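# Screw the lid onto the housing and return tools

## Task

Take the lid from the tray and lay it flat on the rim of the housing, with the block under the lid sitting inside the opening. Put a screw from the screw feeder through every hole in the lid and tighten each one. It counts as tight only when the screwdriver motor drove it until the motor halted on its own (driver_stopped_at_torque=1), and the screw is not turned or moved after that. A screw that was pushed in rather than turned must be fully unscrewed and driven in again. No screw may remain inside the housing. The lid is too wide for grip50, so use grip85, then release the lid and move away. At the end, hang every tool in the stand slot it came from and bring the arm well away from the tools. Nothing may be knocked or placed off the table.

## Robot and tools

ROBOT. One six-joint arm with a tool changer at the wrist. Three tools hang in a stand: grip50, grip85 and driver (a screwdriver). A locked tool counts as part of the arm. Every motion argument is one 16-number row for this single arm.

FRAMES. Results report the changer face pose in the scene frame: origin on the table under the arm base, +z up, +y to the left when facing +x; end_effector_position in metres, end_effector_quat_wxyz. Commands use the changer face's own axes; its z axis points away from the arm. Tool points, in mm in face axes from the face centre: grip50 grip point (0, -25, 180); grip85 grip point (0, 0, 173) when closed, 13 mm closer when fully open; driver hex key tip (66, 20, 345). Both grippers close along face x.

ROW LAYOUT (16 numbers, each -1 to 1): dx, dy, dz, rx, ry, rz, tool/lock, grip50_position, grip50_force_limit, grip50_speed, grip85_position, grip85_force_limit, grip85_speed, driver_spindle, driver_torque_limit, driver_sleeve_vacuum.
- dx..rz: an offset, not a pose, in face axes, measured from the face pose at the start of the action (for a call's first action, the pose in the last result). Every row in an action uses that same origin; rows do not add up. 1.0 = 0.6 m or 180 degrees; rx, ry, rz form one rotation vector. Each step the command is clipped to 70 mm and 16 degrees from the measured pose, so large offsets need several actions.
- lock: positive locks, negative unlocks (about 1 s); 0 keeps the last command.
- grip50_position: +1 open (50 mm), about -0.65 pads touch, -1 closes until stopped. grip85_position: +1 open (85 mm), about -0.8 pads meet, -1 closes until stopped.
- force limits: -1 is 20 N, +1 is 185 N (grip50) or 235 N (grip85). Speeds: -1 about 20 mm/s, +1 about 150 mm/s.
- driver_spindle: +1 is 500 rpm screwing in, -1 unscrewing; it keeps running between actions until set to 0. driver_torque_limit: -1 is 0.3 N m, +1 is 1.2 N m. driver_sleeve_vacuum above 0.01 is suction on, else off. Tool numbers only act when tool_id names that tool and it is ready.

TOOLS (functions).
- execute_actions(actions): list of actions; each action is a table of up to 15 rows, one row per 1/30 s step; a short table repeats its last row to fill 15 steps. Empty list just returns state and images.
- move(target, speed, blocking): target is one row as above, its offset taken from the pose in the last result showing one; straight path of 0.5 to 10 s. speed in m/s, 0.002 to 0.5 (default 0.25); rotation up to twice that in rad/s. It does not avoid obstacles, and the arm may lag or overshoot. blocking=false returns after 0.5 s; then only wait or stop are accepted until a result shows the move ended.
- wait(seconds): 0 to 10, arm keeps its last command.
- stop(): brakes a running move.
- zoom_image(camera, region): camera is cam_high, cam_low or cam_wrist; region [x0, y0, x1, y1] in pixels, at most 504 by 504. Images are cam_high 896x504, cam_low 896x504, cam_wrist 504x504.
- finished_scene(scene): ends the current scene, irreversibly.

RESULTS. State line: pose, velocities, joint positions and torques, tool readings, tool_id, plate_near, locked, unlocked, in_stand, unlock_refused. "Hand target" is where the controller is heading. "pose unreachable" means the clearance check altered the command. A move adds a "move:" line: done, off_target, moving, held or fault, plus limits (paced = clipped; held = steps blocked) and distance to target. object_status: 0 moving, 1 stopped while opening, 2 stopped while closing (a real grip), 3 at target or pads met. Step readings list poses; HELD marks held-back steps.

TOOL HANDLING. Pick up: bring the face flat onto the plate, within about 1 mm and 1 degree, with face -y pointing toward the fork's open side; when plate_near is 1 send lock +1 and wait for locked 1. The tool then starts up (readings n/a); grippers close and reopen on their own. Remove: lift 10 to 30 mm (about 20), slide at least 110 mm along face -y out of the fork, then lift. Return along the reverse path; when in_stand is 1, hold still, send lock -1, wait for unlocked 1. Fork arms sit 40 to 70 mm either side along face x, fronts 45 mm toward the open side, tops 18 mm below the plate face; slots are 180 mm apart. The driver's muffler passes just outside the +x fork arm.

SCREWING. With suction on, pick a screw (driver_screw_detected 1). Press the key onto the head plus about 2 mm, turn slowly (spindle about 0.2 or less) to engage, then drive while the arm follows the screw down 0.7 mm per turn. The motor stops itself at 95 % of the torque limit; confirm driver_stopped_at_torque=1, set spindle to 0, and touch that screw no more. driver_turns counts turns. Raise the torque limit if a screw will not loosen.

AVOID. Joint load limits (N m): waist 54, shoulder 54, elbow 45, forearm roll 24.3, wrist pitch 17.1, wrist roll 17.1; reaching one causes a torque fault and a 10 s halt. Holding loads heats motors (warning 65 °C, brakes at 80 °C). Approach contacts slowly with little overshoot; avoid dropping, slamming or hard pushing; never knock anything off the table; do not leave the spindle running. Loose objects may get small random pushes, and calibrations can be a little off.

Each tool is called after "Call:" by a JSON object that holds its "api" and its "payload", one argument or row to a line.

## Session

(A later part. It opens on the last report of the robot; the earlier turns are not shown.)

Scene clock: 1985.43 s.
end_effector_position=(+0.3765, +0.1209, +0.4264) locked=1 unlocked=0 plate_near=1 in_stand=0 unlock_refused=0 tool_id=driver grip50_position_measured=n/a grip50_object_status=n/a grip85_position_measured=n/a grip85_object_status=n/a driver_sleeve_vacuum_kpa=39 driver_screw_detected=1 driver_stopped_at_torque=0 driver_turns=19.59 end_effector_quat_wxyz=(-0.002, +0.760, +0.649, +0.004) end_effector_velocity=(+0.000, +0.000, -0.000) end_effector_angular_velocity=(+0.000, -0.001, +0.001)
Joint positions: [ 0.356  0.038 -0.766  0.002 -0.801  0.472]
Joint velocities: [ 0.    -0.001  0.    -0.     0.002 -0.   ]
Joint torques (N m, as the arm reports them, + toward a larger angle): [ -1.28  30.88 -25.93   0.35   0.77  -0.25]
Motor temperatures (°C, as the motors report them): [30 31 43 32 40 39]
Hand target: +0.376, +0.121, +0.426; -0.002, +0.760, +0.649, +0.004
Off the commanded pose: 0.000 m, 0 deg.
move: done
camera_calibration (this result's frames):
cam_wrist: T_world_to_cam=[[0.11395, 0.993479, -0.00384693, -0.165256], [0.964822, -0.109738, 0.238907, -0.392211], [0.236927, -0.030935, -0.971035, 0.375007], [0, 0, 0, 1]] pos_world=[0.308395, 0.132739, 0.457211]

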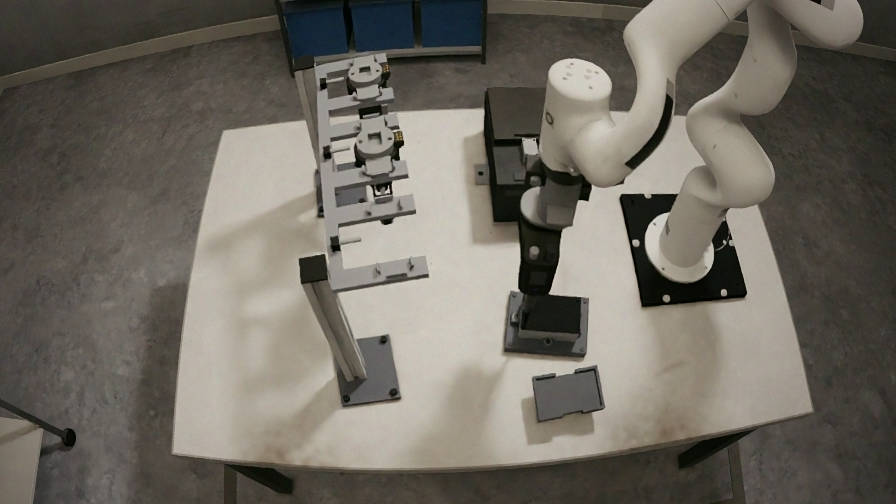

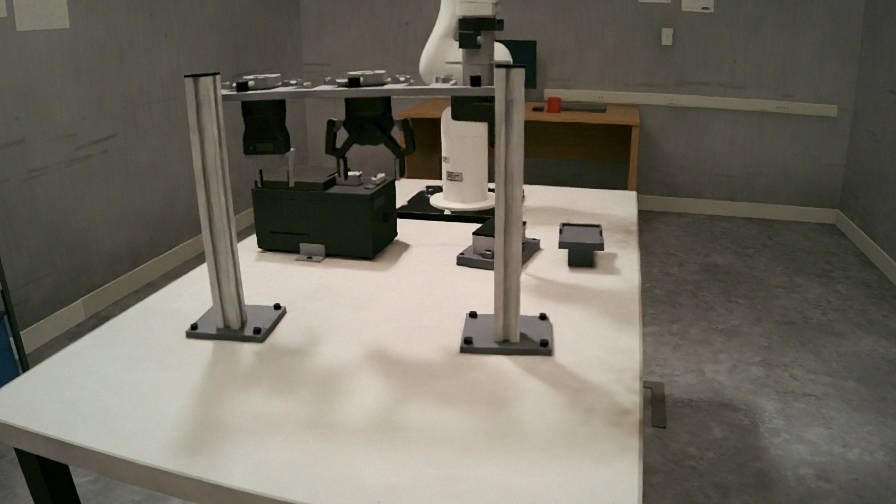

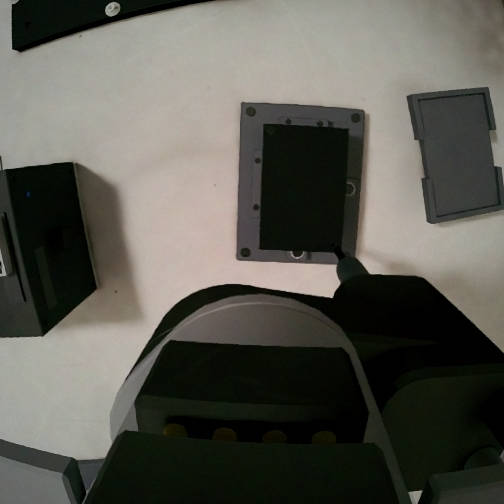

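Call:
{"api": "execute_actions", "payload": {
  "actions": [
    [[0,0,0.0008,0,0,0,0,0,0,0,0,0,0,0,-1,1],[0,0,0.0016,0,0,0,0,0,0,0,0,0,0,0,-1,1],[0,0,0.0025,0,0,0,0,0,0,0,0,0,0,0,-1,1]],
    [[0,0,0.0008,0,0,0,0,0,0,0,0,0,0,0,-1,1],[0,0,0.0016,0,0,0,0,0,0,0,0,0,0,0,-1,1],[0,0,0.0025,0,0,0,0,0,0,0,0,0,0,0,-1,1]]
  ]
}}

Call:
{"api": "zoom_image", "payload": {
  "camera": "cam_wrist",
  "region": [322, 232, 348, 258]
}}

Scene clock: 1998.73 s.
end_effector_position=(+0.3765, +0.1209, +0.4235) locked=1 unlocked=0 plate_near=1 in_stand=0 unlock_refused=0 tool_id=driver grip50_position_measured=n/a grip50_object_status=n/a grip85_position_measured=n/a grip85_object_status=n/a driver_sleeve_vacuum_kpa=39 driver_screw_detected=1 driver_stopped_at_torque=0 driver_turns=19.59 end_effector_quat_wxyz=(-0.002, +0.760, +0.649, +0.004) end_effector_velocity=(+0.000, +0.000, +0.000) end_effector_angular_velocity=(+0.001, -0.002, +0.001)
Joint positions: [ 0.356  0.034 -0.762  0.002 -0.794  0.472]
Joint velocities: [ 0.001  0.    -0.     0.     0.002 -0.   ]
Joint torques (N m, as the arm reports them, + toward a larger angle): [ -2.07  30.16 -24.96   0.26   0.87  -0.23]
Motor temperatures (°C, as the motors report them): [30 31 43 32 40 39]
Hand target: +0.376, +0.121, +0.423; -0.002, +0.760, +0.649, +0.004
Off the commanded pose: 0.000 m, 0 deg.
Step readings (end_effector_position; steps 1 to 15: 1st action; 16 to 30: 2nd action):
0: (+0.3765, +0.1209, +0.4264)
1: (+0.3765, +0.1209, +0.4264)
2: (+0.3765, +0.1209, +0.4263)
4: (+0.3765, +0.1209, +0.4259)
8: (+0.3764, +0.1209, +0.4250)
15: (+0.3765, +0.1209, +0.4250)
16: (+0.3765, +0.1209, +0.4250)
17: (+0.3765, +0.1209, +0.4249)
19: (+0.3765, +0.1209, +0.4244)
23: (+0.3764, +0.1209, +0.4235)
30: end_effector_position above
camera_calibration (this result's frames):
cam_wrist: T_world_to_cam=[[0.113952, 0.993479, -0.00385767, -0.165284], [0.964824, -0.109738, 0.2389, -0.391502], [0.236918, -0.0309451, -0.971037, 0.372122], [0, 0, 0, 1]] pos_world=[0.308402, 0.132759, 0.454236]

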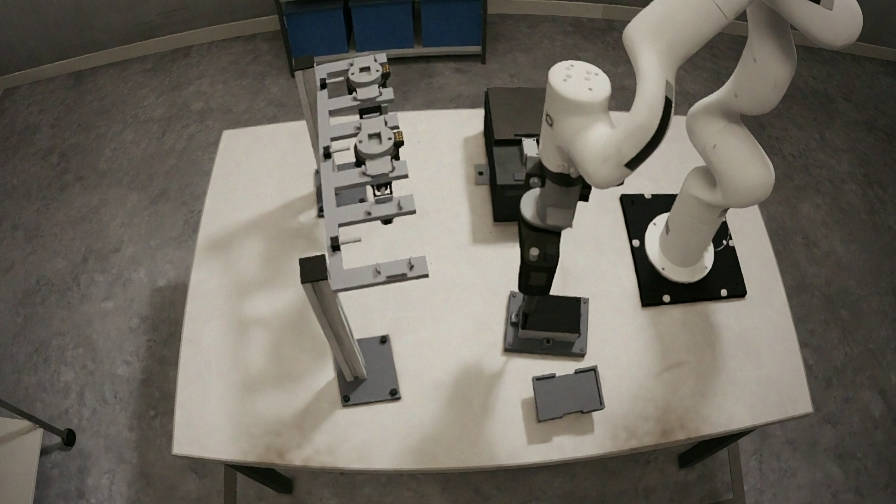

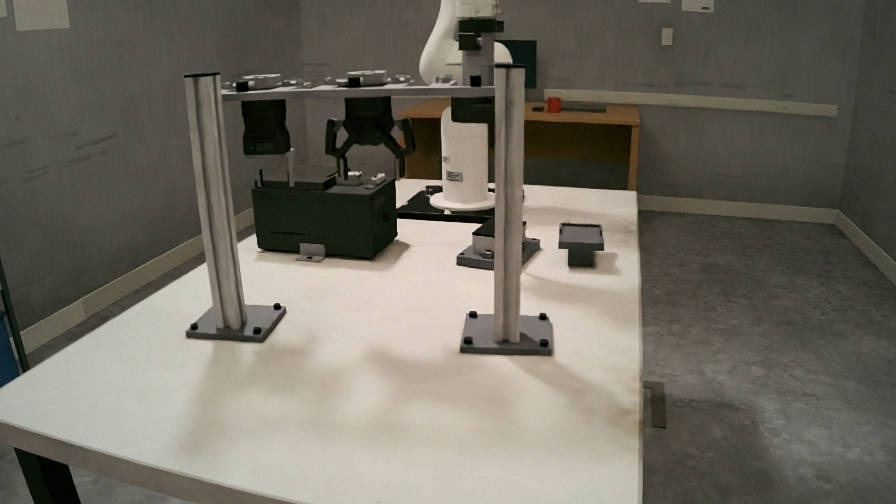

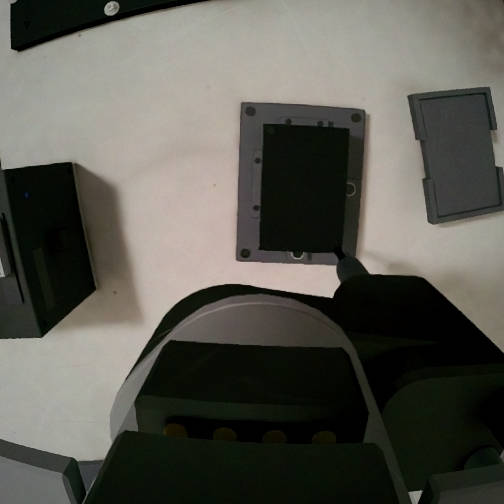

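Region (322, 232, 348, 258) of cam_wrist's 504x504 image, scaled by 19.385, with more detail than that image has.

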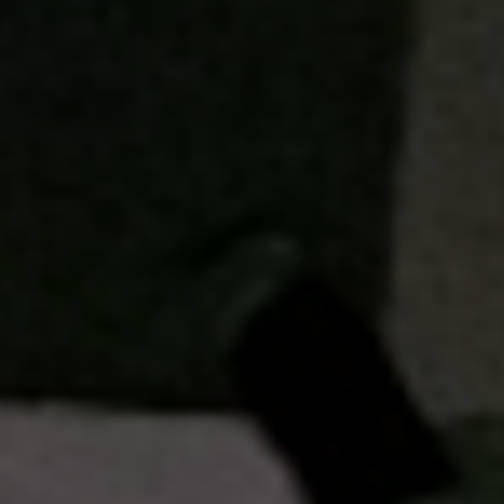

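Call:
{"api": "execute_actions", "payload": {
  "actions": [
    [[0,0,0.0006,0,0,0,0,0,0,0,0,0,0,0,-1,1],[0,0,0.0012,0,0,0,0,0,0,0,0,0,0,0,-1,1],[0,0,0.002,0,0,0,0,0,0,0,0,0,0,0,-1,1]]
  ]
}}

Scene clock: 2003.87 s.
end_effector_position=(+0.3765, +0.1209, +0.4223) locked=1 unlocked=0 plate_near=1 in_stand=0 unlock_refused=0 tool_id=driver grip50_position_measured=n/a grip50_object_status=n/a grip85_position_measured=n/a grip85_object_status=n/a driver_sleeve_vacuum_kpa=39 driver_screw_detected=1 driver_stopped_at_torque=0 driver_turns=19.59 end_effector_quat_wxyz=(-0.002, +0.760, +0.649, +0.003) end_effector_velocity=(-0.000, +0.000, -0.000) end_effector_angular_velocity=(+0.000, -0.001, +0.000)
Joint positions: [ 0.356  0.032 -0.76   0.002 -0.791  0.472]
Joint velocities: [0.    0.    0.001 0.    0.001 0.   ]
Joint torques (N m, as the arm reports them, + toward a larger angle): [ -2.03  30.18 -25.28   0.86   0.91  -0.25]
Motor temperatures (°C, as the motors report them): [30 31 43 32 40 39]
Hand target: +0.376, +0.121, +0.422; -0.002, +0.760, +0.649, +0.004
Off the commanded pose: 0.000 m, 0 deg.
Step readings (end_effector_position):
0: (+0.3765, +0.1209, +0.4235)
1: (+0.3765, +0.1209, +0.4235)
2: (+0.3765, +0.1209, +0.4234)
4: (+0.3765, +0.1209, +0.4231)
8: (+0.3764, +0.1209, +0.4223)
15: end_effector_position above
camera_calibration (this result's frames):
cam_wrist: T_world_to_cam=[[0.113953, 0.993479, -0.00386641, -0.165292], [0.964826, -0.109737, 0.238891, -0.391215], [0.236909, -0.0309527, -0.971039, 0.370971], [0, 0, 0, 1]] pos_world=[0.308403, 0.132766, 0.453046]

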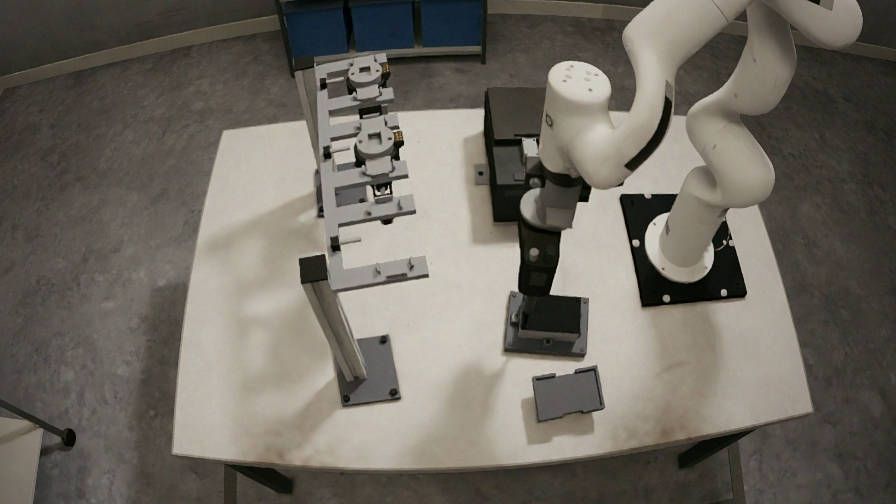

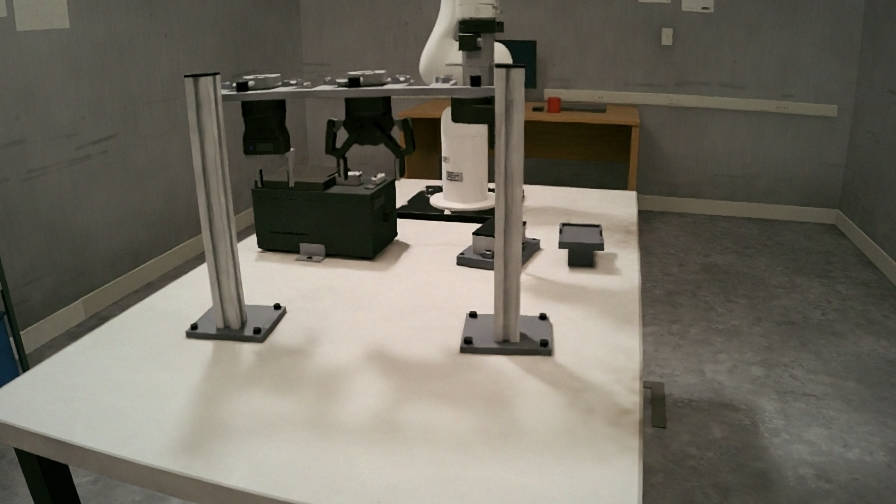

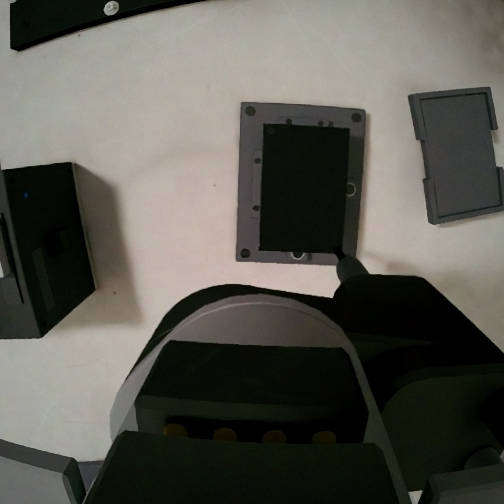

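Call:
{"api": "execute_actions", "payload": {
  "actions": [
    [[0,0,0.0006,0,0,0,0,0,0,0,0,0,0,0,-1,1],[0,0,0.0012,0,0,0,0,0,0,0,0,0,0,0,-1,1],[0,0,0.002,0,0,0,0,0,0,0,0,0,0,0,-1,1]]
  ]
}}

Call:
{"api": "zoom_image", "payload": {
  "camera": "cam_wrist",
  "region": [322, 232, 348, 258]
}}

Scene clock: 2012.90 s.
end_effector_position=(+0.3765, +0.1209, +0.4211) locked=1 unlocked=0 plate_near=1 in_stand=0 unlock_refused=0 tool_id=driver grip50_position_measured=n/a grip50_object_status=n/a grip85_position_measured=n/a grip85_object_status=n/a driver_sleeve_vacuum_kpa=39 driver_screw_detected=1 driver_stopped_at_torque=0 driver_turns=19.59 end_effector_quat_wxyz=(-0.002, +0.760, +0.649, +0.003) end_effector_velocity=(-0.000, -0.000, +0.000) end_effector_angular_velocity=(+0.000, -0.000, -0.001)
Joint positions: [ 0.356  0.031 -0.759  0.002 -0.788  0.472]
Joint velocities: [-0.001  0.001  0.     0.    -0.     0.   ]
Joint torques (N m, as the arm reports them, + toward a larger angle): [ -2.03  30.44 -24.95   0.11   1.02  -0.3 ]
Motor temperatures (°C, as the motors report them): [30 31 43 32 40 39]
Hand target: +0.376, +0.121, +0.421; -0.002, +0.760, +0.649, +0.003
Off the commanded pose: 0.000 m, 0 deg.
Step readings (end_effector_position):
0: (+0.3765, +0.1209, +0.4223)
1: (+0.3765, +0.1209, +0.4223)
2: (+0.3765, +0.1209, +0.4222)
4: (+0.3765, +0.1209, +0.4219)
8: (+0.3764, +0.1209, +0.4211)
15: end_effector_position above
camera_calibration (this result's frames):
cam_wrist: T_world_to_cam=[[0.113953, 0.993479, -0.0038773, -0.165298], [0.96483, -0.109735, 0.238877, -0.390925], [0.236894, -0.0309617, -0.971042, 0.369823], [0, 0, 0, 1]] pos_world=[0.308404, 0.132772, 0.451855]

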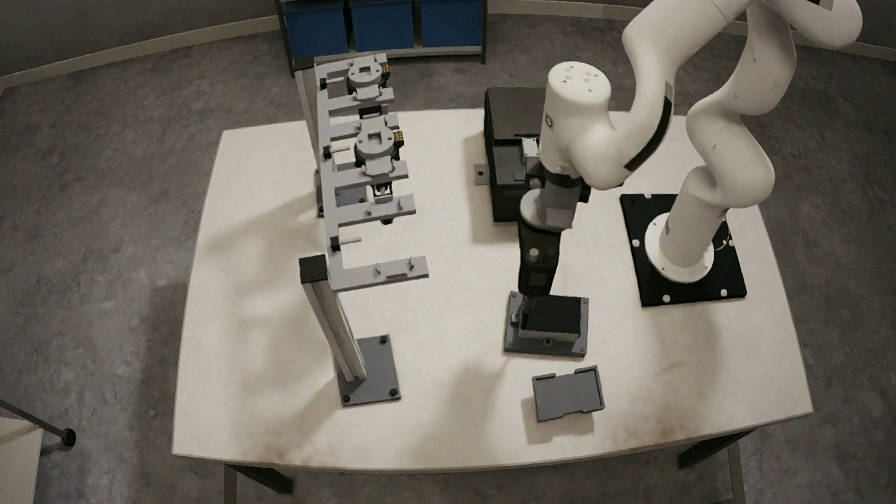

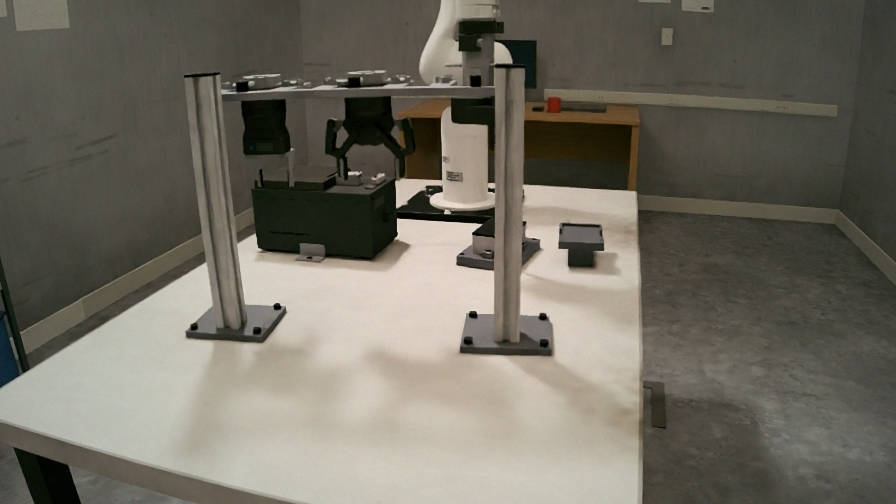

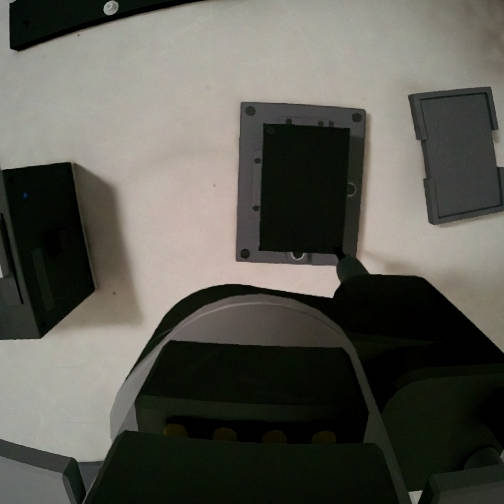

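Region (322, 232, 348, 258) of cam_wrist's 504x504 image, scaled by 19.385, with more detail than that image has.

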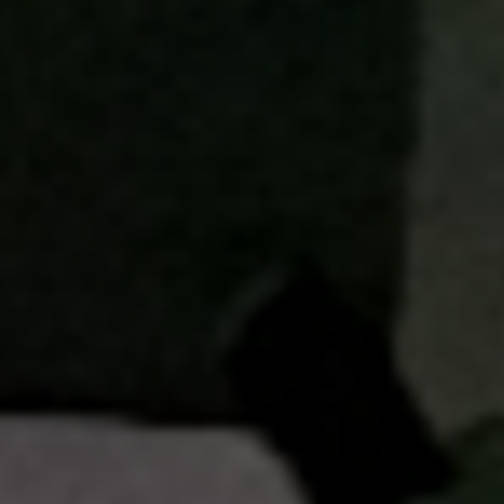

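In the hole. Drive.

Call:
{"api": "execute_actions", "payload": {
  "actions": [
    [[0,0,0.001,0,0,0,0,0,0,0,0,0,0,0.2,-1,1]],
    [[0,0,0.001,0,0,0,0,0,0,0,0,0,0,0.2,-1,1]],
    [[0,0,0.001,0,0,0,0,0,0,0,0,0,0,0.2,-1,1]],
    [[0,0,0.001,0,0,0,0,0,0,0,0,0,0,0.2,-1,1]],
    [[0,0,0.001,0,0,0,0,0,0,0,0,0,0,0.2,-1,1]],
    [[0,0,0.001,0,0,0,0,0,0,0,0,0,0,0.2,-1,1]],
    [[0,0,0.001,0,0,0,0,0,0,0,0,0,0,0.2,-1,1]],
    [[0,0,0.001,0,0,0,0,0,0,0,0,0,0,0.2,-1,1]],
    [[0,0,0,0,0,0,0,0,0,0,0,0,0,0,-1,1]]
  ]
}}

Scene clock: 2024.70 s.
end_effector_position=(+0.3764, +0.1209, +0.4163) locked=1 unlocked=0 plate_near=1 in_stand=0 unlock_refused=0 tool_id=driver grip50_position_measured=n/a grip50_object_status=n/a grip85_position_measured=n/a grip85_object_status=n/a driver_sleeve_vacuum_kpa=40 driver_screw_detected=1 driver_stopped_at_torque=0 driver_turns=26.20 end_effector_quat_wxyz=(-0.002, +0.760, +0.649, +0.003) end_effector_velocity=(+0.000, +0.000, +0.000) end_effector_angular_velocity=(+0.000, -0.001, +0.001)
Joint positions: [ 0.356  0.025 -0.753  0.002 -0.776  0.472]
Joint velocities: [ 0.001 -0.    -0.     0.     0.    -0.   ]
Joint torques (N m, as the arm reports them, + toward a larger angle): [ -1.96  28.68 -24.71   0.49   1.41  -0.2 ]
Motor temperatures (°C, as the motors report them): [30 31 43 32 40 39]
Hand target: +0.376, +0.121, +0.416; -0.002, +0.760, +0.649, +0.003
Off the commanded pose: 0.000 m, 0 deg.
Step readings (end_effector_position; steps 1 to 15: 1st action; 16 to 30: 2nd action; 31 to 45: 3rd action; 46 to 60: 4th action; 61 to 75: 5th action; 76 to 90: 6th action; 91 to 105: 7th action; 106 to 120: 8th action; 121 to 135: 9th action):
0: (+0.3765, +0.1209, +0.4211)
1: (+0.3765, +0.1209, +0.4211)
2: (+0.3765, +0.1209, +0.4210)
4: (+0.3765, +0.1209, +0.4207)
8: (+0.3765, +0.1209, +0.4205)
15: (+0.3765, +0.1209, +0.4205)
16: (+0.3765, +0.1209, +0.4205)
17: (+0.3765, +0.1209, +0.4204)
19: (+0.3765, +0.1209, +0.4201)
23: (+0.3765, +0.1209, +0.4199)
30: (+0.3765, +0.1209, +0.4199)
31: (+0.3765, +0.1209, +0.4199)
32: (+0.3765, +0.1209, +0.4198)
34: (+0.3765, +0.1209, +0.4195)
38: (+0.3765, +0.1209, +0.4193)
45: (+0.3765, +0.1209, +0.4193)
46: (+0.3765, +0.1209, +0.4193)
47: (+0.3765, +0.1209, +0.4192)
49: (+0.3765, +0.1209, +0.4189)
53: (+0.3765, +0.1209, +0.4187)
60: (+0.3765, +0.1209, +0.4187)
61: (+0.3765, +0.1209, +0.4187)
62: (+0.3765, +0.1209, +0.4186)
64: (+0.3765, +0.1209, +0.4184)
68: (+0.3765, +0.1209, +0.4183)
75: (+0.3764, +0.1209, +0.4181)
76: (+0.3764, +0.1209, +0.4181)
77: (+0.3764, +0.1209, +0.4180)
79: (+0.3764, +0.1209, +0.4177)
83: (+0.3764, +0.1209, +0.4175)
90: (+0.3764, +0.1209, +0.4175)
91: (+0.3764, +0.1209, +0.4175)
92: (+0.3764, +0.1209, +0.4174)
94: (+0.3764, +0.1209, +0.4171)
98: (+0.3764, +0.1209, +0.4169)
105: (+0.3764, +0.1209, +0.4169)
106: (+0.3764, +0.1209, +0.4169)
107: (+0.3764, +0.1209, +0.4168)
109: (+0.3764, +0.1209, +0.4165)
113: (+0.3764, +0.1209, +0.4163)
120: (+0.3764, +0.1209, +0.4163)
121: (+0.3764, +0.1209, +0.4163)
122: (+0.3764, +0.1209, +0.4163)
124: (+0.3764, +0.1209, +0.4163)
128: (+0.3764, +0.1209, +0.4163)
135: end_effector_position above
camera_calibration (this result's frames):
cam_wrist: T_world_to_cam=[[0.113937, 0.99348, -0.00396181, -0.165294], [0.964875, -0.109705, 0.238705, -0.389707], [0.236714, -0.0310201, -0.971084, 0.365293], [0, 0, 0, 1]] pos_world=[0.308382, 0.132795, 0.447101]

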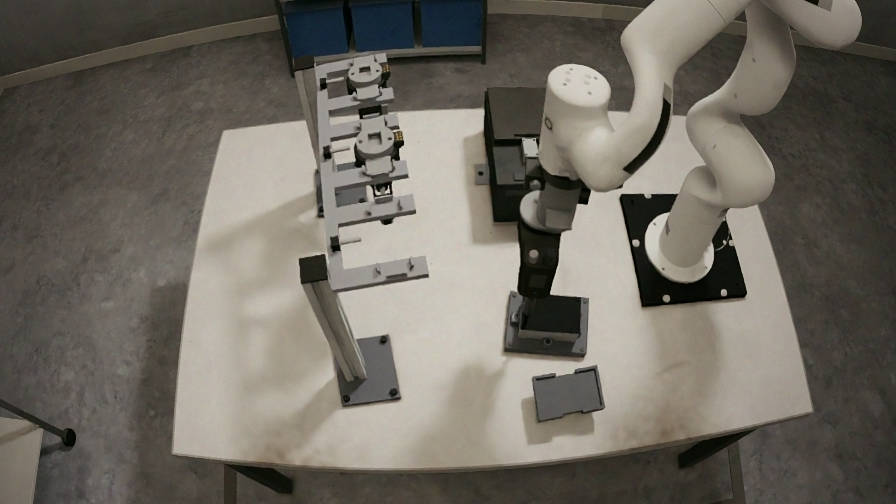

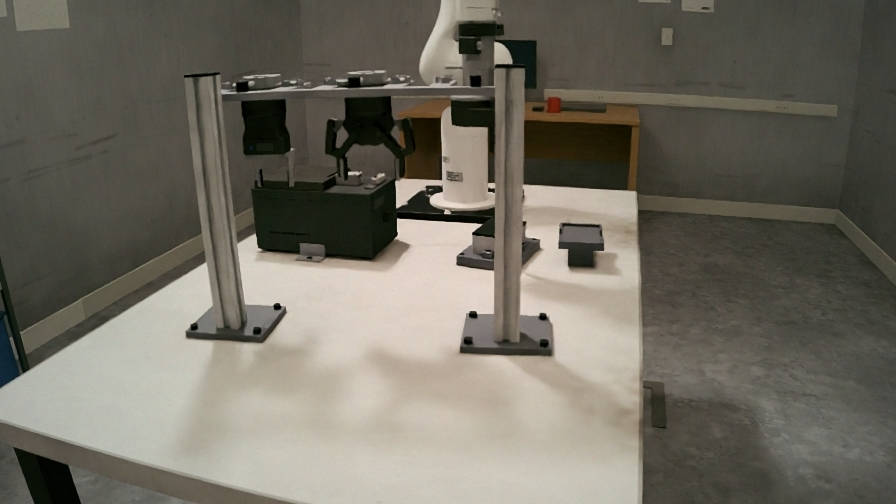

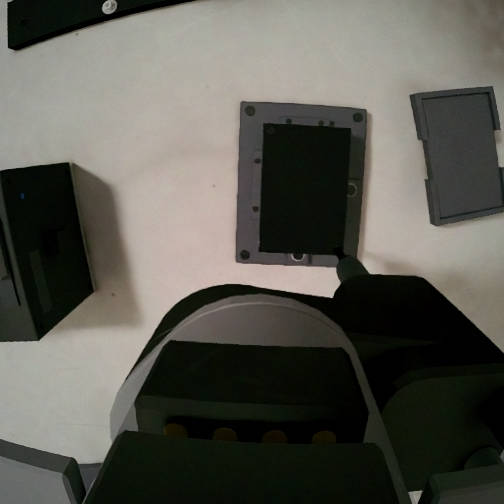

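Call:
{"api": "execute_actions", "payload": {
  "actions": [
    [[0,0,0.001,0,0,0,0,0,0,0,0,0,0,0.2,-1,1]],
    [[0,0,0.001,0,0,0,0,0,0,0,0,0,0,0.2,-1,1]],
    [[0,0,0.001,0,0,0,0,0,0,0,0,0,0,0.2,-1,1]],
    [[0,0,0.001,0,0,0,0,0,0,0,0,0,0,0.2,-1,1]],
    [[0,0,0.001,0,0,0,0,0,0,0,0,0,0,0.2,-1,1]],
    [[0,0,0.001,0,0,0,0,0,0,0,0,0,0,0.2,-1,1]],
    [[0,0,0.0005,0,0,0,0,0,0,0,0,0,0,0.2,-1,1]],
    [[0,0,0,0,0,0,0,0,0,0,0,0,0,0,-1,1]]
  ]
}}

Scene clock: 2037.67 s.
end_effector_position=(+0.3764, +0.1210, +0.4124) locked=1 unlocked=0 plate_near=1 in_stand=0 unlock_refused=0 tool_id=driver grip50_position_measured=n/a grip50_object_status=n/a grip85_position_measured=n/a grip85_object_status=n/a driver_sleeve_vacuum_kpa=40 driver_screw_detected=1 driver_stopped_at_torque=1 driver_turns=29.27 end_effector_quat_wxyz=(-0.002, +0.760, +0.649, +0.003) end_effector_velocity=(+0.000, +0.000, +0.000) end_effector_angular_velocity=(+0.000, -0.001, -0.000)
Joint positions: [ 0.356  0.02  -0.748  0.002 -0.766  0.472]
Joint velocities: [ 0.    -0.    -0.     0.     0.001  0.   ]
Joint torques (N m, as the arm reports them, + toward a larger angle): [ -1.96  28.21 -23.81   0.28   1.53  -0.04]
Motor temperatures (°C, as the motors report them): [30 31 43 32 40 39]
Hand target: +0.376, +0.121, +0.412; -0.002, +0.760, +0.649, +0.003
Off the commanded pose: 0.000 m, 0 deg.
Step readings (end_effector_position; steps 1 to 15: 1st action; 16 to 30: 2nd action; 31 to 45: 3rd action; 46 to 60: 4th action; 61 to 75: 5th action; 76 to 90: 6th action; 91 to 105: 7th action; 106 to 120: 8th action):
0: (+0.3764, +0.1209, +0.4163)
1: (+0.3764, +0.1209, +0.4163)
2: (+0.3764, +0.1209, +0.4162)
4: (+0.3764, +0.1209, +0.4159)
8: (+0.3764, +0.1209, +0.4157)
15: (+0.3764, +0.1209, +0.4157)
16: (+0.3764, +0.1209, +0.4157)
17: (+0.3764, +0.1209, +0.4156)
19: (+0.3764, +0.1209, +0.4153)
23: (+0.3764, +0.1209, +0.4151)
30: (+0.3764, +0.1209, +0.4151)
31: (+0.3764, +0.1209, +0.4151)
32: (+0.3764, +0.1209, +0.4150)
34: (+0.3764, +0.1209, +0.4147)
38: (+0.3764, +0.1209, +0.4145)
45: (+0.3764, +0.1209, +0.4145)
46: (+0.3764, +0.1209, +0.4145)
47: (+0.3764, +0.1209, +0.4144)
49: (+0.3764, +0.1209, +0.4141)
53: (+0.3764, +0.1209, +0.4139)
60: (+0.3764, +0.1210, +0.4139)
61: (+0.3764, +0.1210, +0.4139)
62: (+0.3764, +0.1210, +0.4138)
64: (+0.3764, +0.1210, +0.4135)
68: (+0.3764, +0.1210, +0.4133)
75: (+0.3764, +0.1210, +0.4133)
76: (+0.3764, +0.1210, +0.4133)
77: (+0.3764, +0.1210, +0.4133)
79: (+0.3764, +0.1210, +0.4130)
83: (+0.3764, +0.1210, +0.4128)
90: (+0.3764, +0.1210, +0.4127)
91: (+0.3764, +0.1210, +0.4127)
92: (+0.3764, +0.1210, +0.4127)
94: (+0.3764, +0.1210, +0.4125)
98: (+0.3764, +0.1210, +0.4124)
105: (+0.3764, +0.1210, +0.4124)
106: (+0.3764, +0.1210, +0.4124)
107: (+0.3764, +0.1210, +0.4124)
109: (+0.3764, +0.1210, +0.4124)
113: (+0.3764, +0.1210, +0.4124)
120: end_effector_position above
camera_calibration (this result's frames):
cam_wrist: T_world_to_cam=[[0.113861, 0.993489, -0.00396569, -0.165316], [0.964891, -0.109631, 0.238678, -0.388776], [0.236689, -0.0310026, -0.971091, 0.361539], [0, 0, 0, 1]] pos_world=[0.308377, 0.132826, 0.443223]

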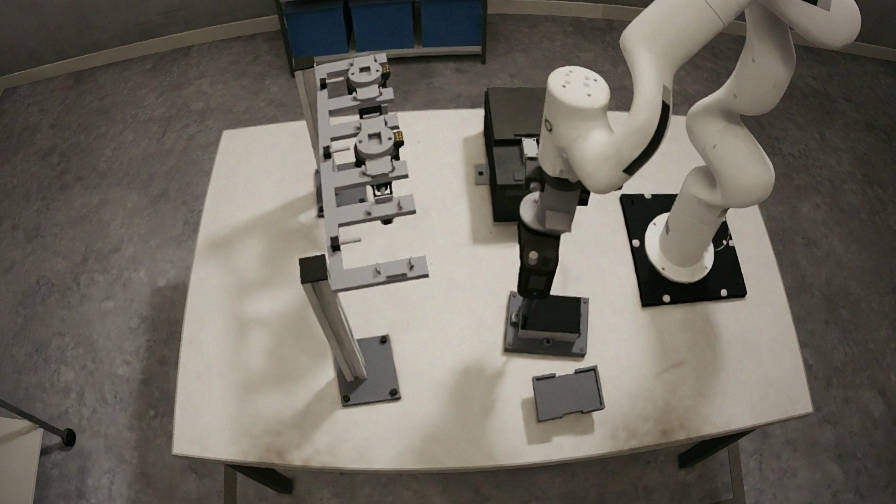

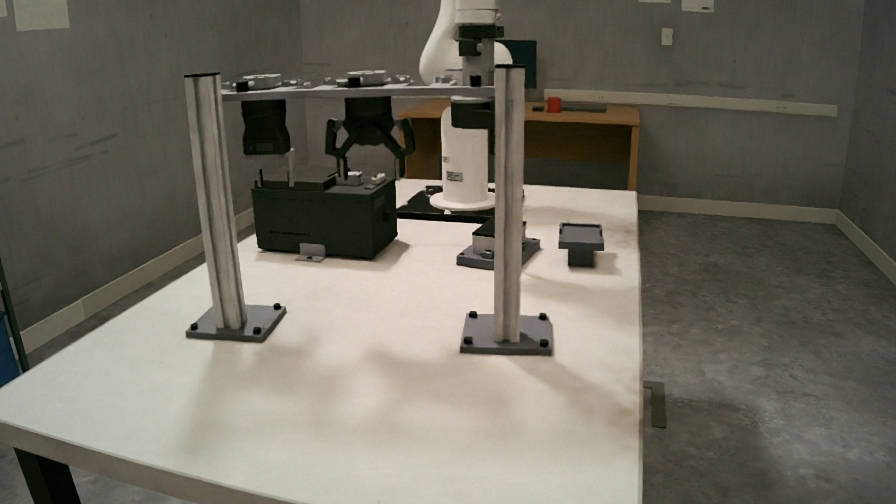

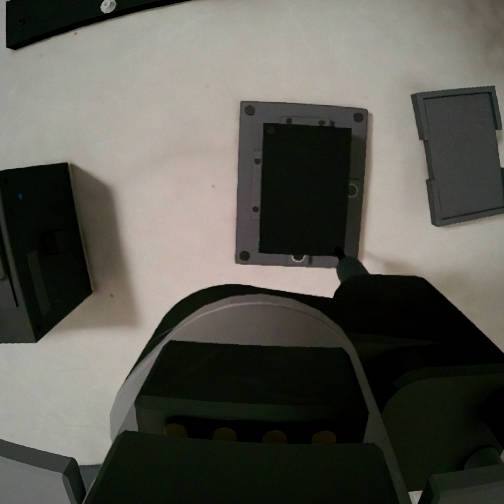

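Call:
{"api": "execute_actions", "payload": {
  "actions": [
    [[0,0,0,0,0,0,0,0,0,0,0,0,0,0,-1,-1]],
    [[0,0,-0.003,0,0,0,0,0,0,0,0,0,0,0,-1,-1],[0,0,-0.006,0,0,0,0,0,0,0,0,0,0,0,-1,-1],[0,0,-0.01,0,0,0,0,0,0,0,0,0,0,0,-1,-1],[0,0,-0.014,0,0,0,0,0,0,0,0,0,0,0,-1,-1]]
  ]
}}

Call:
{"api": "move", "payload": {
  "target": [-0.03,-0.03,-0.12,0,0,0,0,0,0,0,0,0,0,0,-1,-1],
  "speed": 0.08
}}

Call:
{"api": "zoom_image", "payload": {
  "camera": "cam_wrist",
  "region": [240, 110, 380, 270]
}}

Call:
{"api": "zoom_image", "payload": {
  "camera": "cam_low",
  "region": [455, 205, 545, 270]
}}

Call:
{"api": "zoom_image", "payload": {
  "camera": "cam_high",
  "region": [500, 280, 600, 360]
}}

Scene clock: 2054.00 s.
end_effector_position=(+0.3764, +0.1209, +0.4207) locked=1 unlocked=0 plate_near=1 in_stand=0 unlock_refused=0 tool_id=driver grip50_position_measured=n/a grip50_object_status=n/a grip85_position_measured=n/a grip85_object_status=n/a driver_sleeve_vacuum_kpa=0 driver_screw_detected=0 driver_stopped_at_torque=1 driver_turns=29.27 end_effector_quat_wxyz=(-0.002, +0.760, +0.649, +0.003) end_effector_velocity=(+0.000, -0.000, +0.001) end_effector_angular_velocity=(-0.000, +0.001, +0.000)
Joint positions: [ 0.356  0.031 -0.758  0.002 -0.787  0.472]
Joint velocities: [-0.     0.    -0.001  0.    -0.003 -0.001]
Joint torques (N m, as the arm reports them, + toward a larger angle): [ -2.76  29.06 -24.5    0.76   0.81  -0.26]
Motor temperatures (°C, as the motors report them): [30 31 43 32 40 39]
Hand target: +0.376, +0.121, +0.421; -0.002, +0.760, +0.649, +0.003
Off the commanded pose: 0.000 m, 0 deg.
Step readings (end_effector_position; steps 1 to 15: 1st action; 16 to 30: 2nd action):
0: (+0.3764, +0.1210, +0.4124)
1: (+0.3764, +0.1210, +0.4124)
2: (+0.3764, +0.1210, +0.4124)
4: (+0.3764, +0.1210, +0.4124)
8: (+0.3764, +0.1210, +0.4124)
15: (+0.3764, +0.1210, +0.4124)
16: (+0.3764, +0.1210, +0.4124)
17: (+0.3764, +0.1210, +0.4126)
19: (+0.3764, +0.1209, +0.4144)
23: (+0.3767, +0.1210, +0.4198)
30: end_effector_position above
camera_calibration (this result's frames):
cam_wrist: T_world_to_cam=[[0.113859, 0.993489, -0.0040271, -0.165181], [0.964926, -0.109619, 0.238539, -0.390661], [0.236544, -0.0310458, -0.971125, 0.369637], [0, 0, 0, 1]] pos_world=[0.308331, 0.132757, 0.451487]

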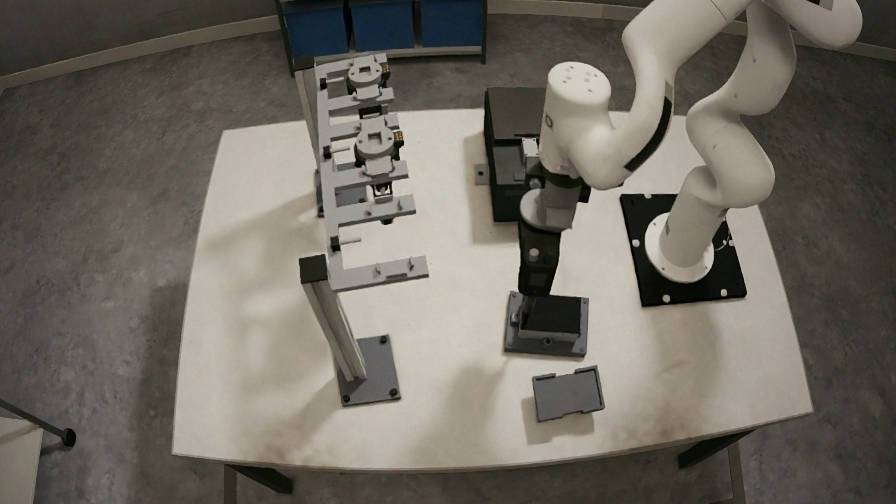

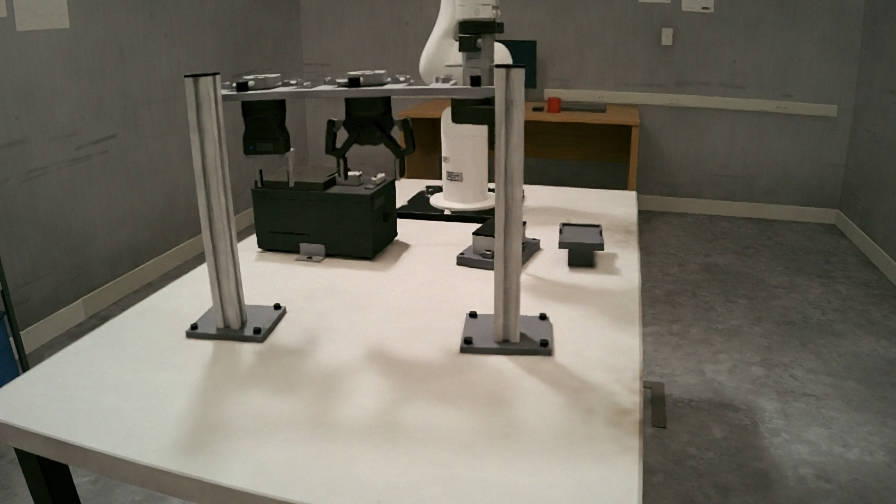

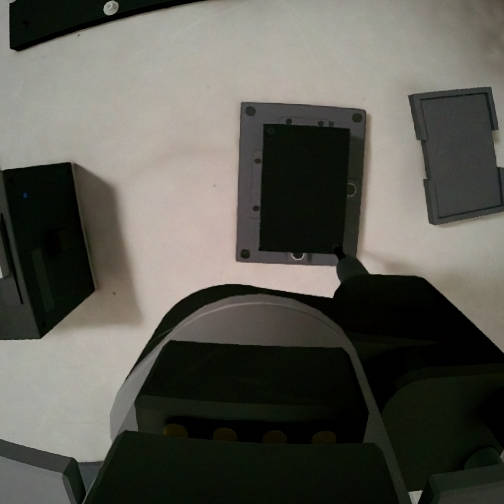

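Scene clock: 2055.33 s.
end_effector_position=(+0.3556, +0.1056, +0.4923) locked=1 unlocked=0 plate_near=1 in_stand=0 unlock_refused=0 tool_id=driver grip50_position_measured=n/a grip50_object_status=n/a grip85_position_measured=n/a grip85_object_status=n/a driver_sleeve_vacuum_kpa=0 driver_screw_detected=0 driver_stopped_at_torque=1 driver_turns=29.27 end_effector_quat_wxyz=(-0.002, +0.760, +0.650, +0.003) end_effector_velocity=(-0.000, -0.000, +0.001) end_effector_angular_velocity=(-0.000, +0.000, -0.000)
Joint positions: [ 0.335  0.166 -0.805  0.002 -0.969  0.451]
Joint velocities: [-0.     0.002 -0.001 -0.    -0.003 -0.   ]
Joint torques (N m, as the arm reports them, + toward a larger angle): [ -1.88  23.98 -27.07   0.6    0.78  -0.34]
Motor temperatures (°C, as the motors report them): [30 31 43 32 40 39]
Hand target: +0.356, +0.106, +0.493; -0.002, +0.760, +0.650, +0.003
Off the commanded pose: 0.000 m, 0 deg.
move: done
camera_calibration (this result's frames):
cam_wrist: T_world_to_cam=[[0.11361, 0.993517, -0.00399847, -0.147211], [0.965034, -0.109395, 0.238204, -0.389318], [0.236223, -0.0309212, -0.971207, 0.443786], [0, 0, 0, 1]] pos_world=[0.287598, 0.117389, 0.523157]

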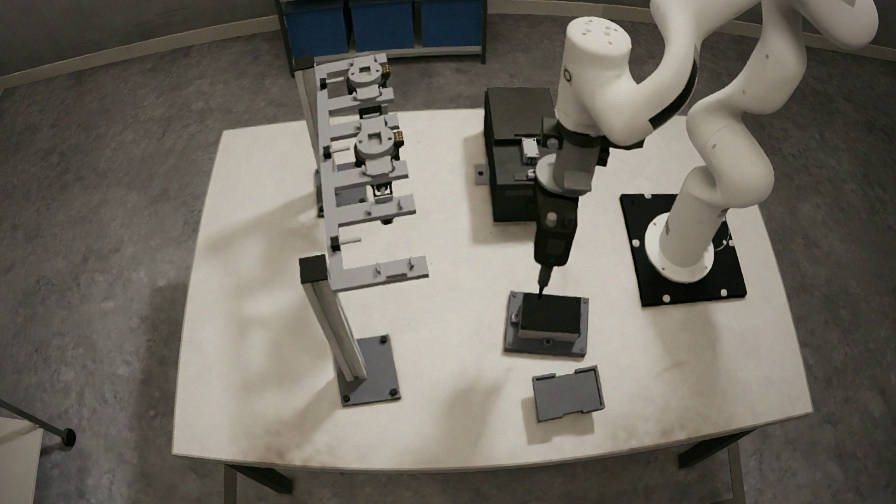

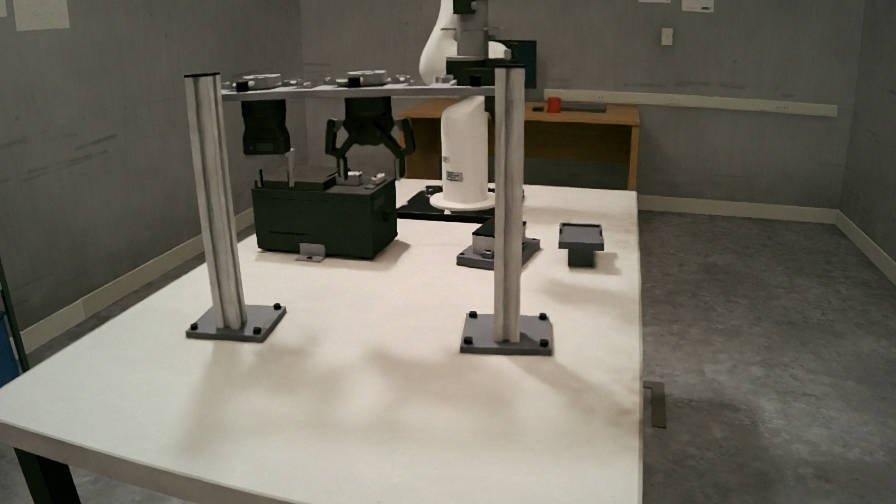

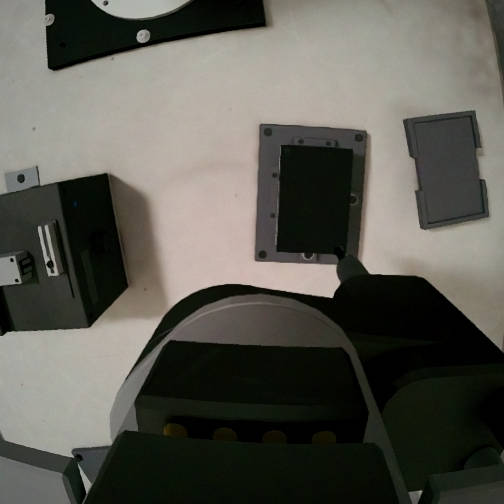

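Region (240, 110, 380, 270) of cam_wrist's 504x504 image, scaled by 3.150, with more detail than that image has; it fills the left 441 columns of this view, and the rest is white.

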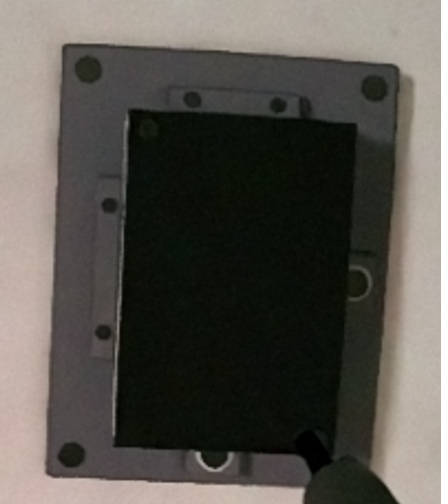

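Region (455, 205, 545, 270) of cam_low's 896x504 image, scaled by 5.600, with more detail than that image has.

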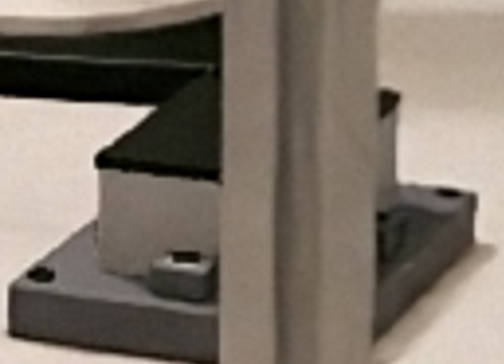

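Region (500, 280, 600, 360) of cam_high's 896x504 image, scaled by 5.040, with more detail than that image has; it fills the top 403 rows of this view, and the rest is white.

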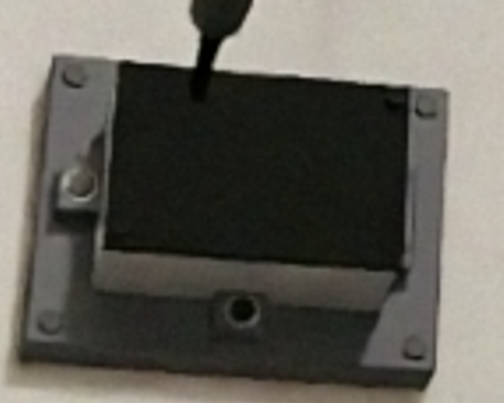

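Call:
{"api": "execute_actions", "payload": {
  "actions": []
}}

Scene clock: 2071.83 s.
end_effector_position=(+0.3557, +0.1055, +0.4926) locked=1 unlocked=0 plate_near=1 in_stand=0 unlock_refused=0 tool_id=driver grip50_position_measured=n/a grip50_object_status=n/a grip85_position_measured=n/a grip85_object_status=n/a driver_sleeve_vacuum_kpa=0 driver_screw_detected=0 driver_stopped_at_torque=1 driver_turns=29.27 end_effector_quat_wxyz=(-0.002, +0.760, +0.650, +0.003) end_effector_velocity=(+0.000, +0.000, -0.000) end_effector_angular_velocity=(-0.000, +0.000, -0.000)
Joint positions: [ 0.335  0.166 -0.805  0.002 -0.969  0.451]
Joint velocities: [ 0.    -0.001  0.    -0.     0.     0.   ]
Joint torques (N m, as the arm reports them, + toward a larger angle): [ -1.57  23.69 -26.64   0.56   0.67  -0.25]
Motor temperatures (°C, as the motors report them): [30 31 43 32 40 39]
Hand target: +0.356, +0.106, +0.493; -0.002, +0.760, +0.650, +0.003
Off the commanded pose: 0.000 m, 0 deg.
camera_calibration (this result's frames):
cam_wrist: T_world_to_cam=[[0.113623, 0.993516, -0.00386297, -0.147272], [0.964958, -0.109429, 0.238499, -0.389501], [0.23653, -0.0308265, -0.971135, 0.443848], [0, 0, 0, 1]] pos_world=[0.287602, 0.117377, 0.523363]

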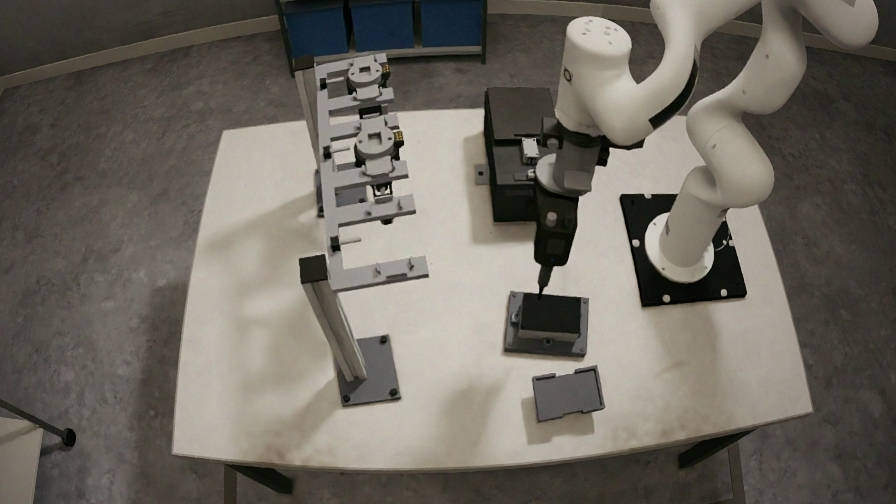

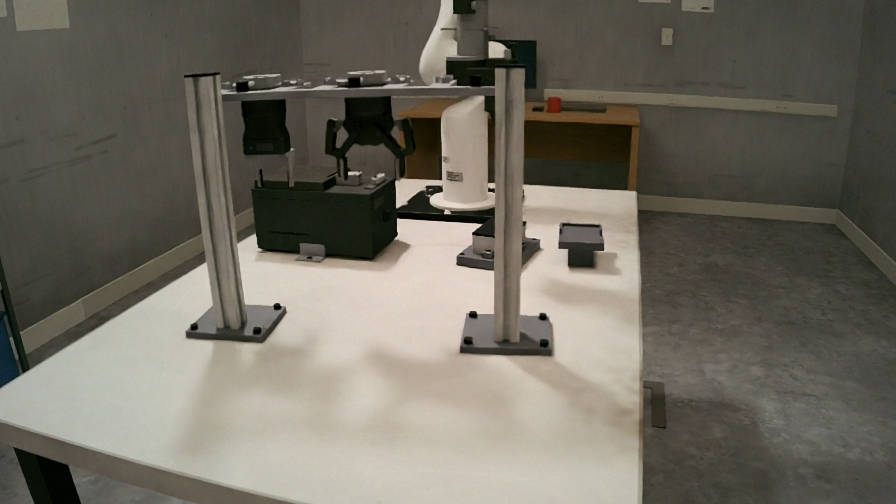

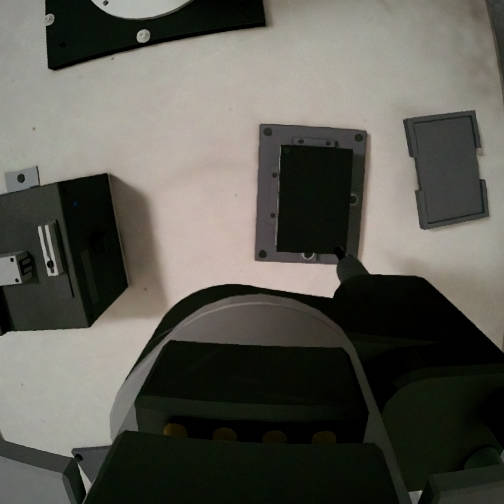

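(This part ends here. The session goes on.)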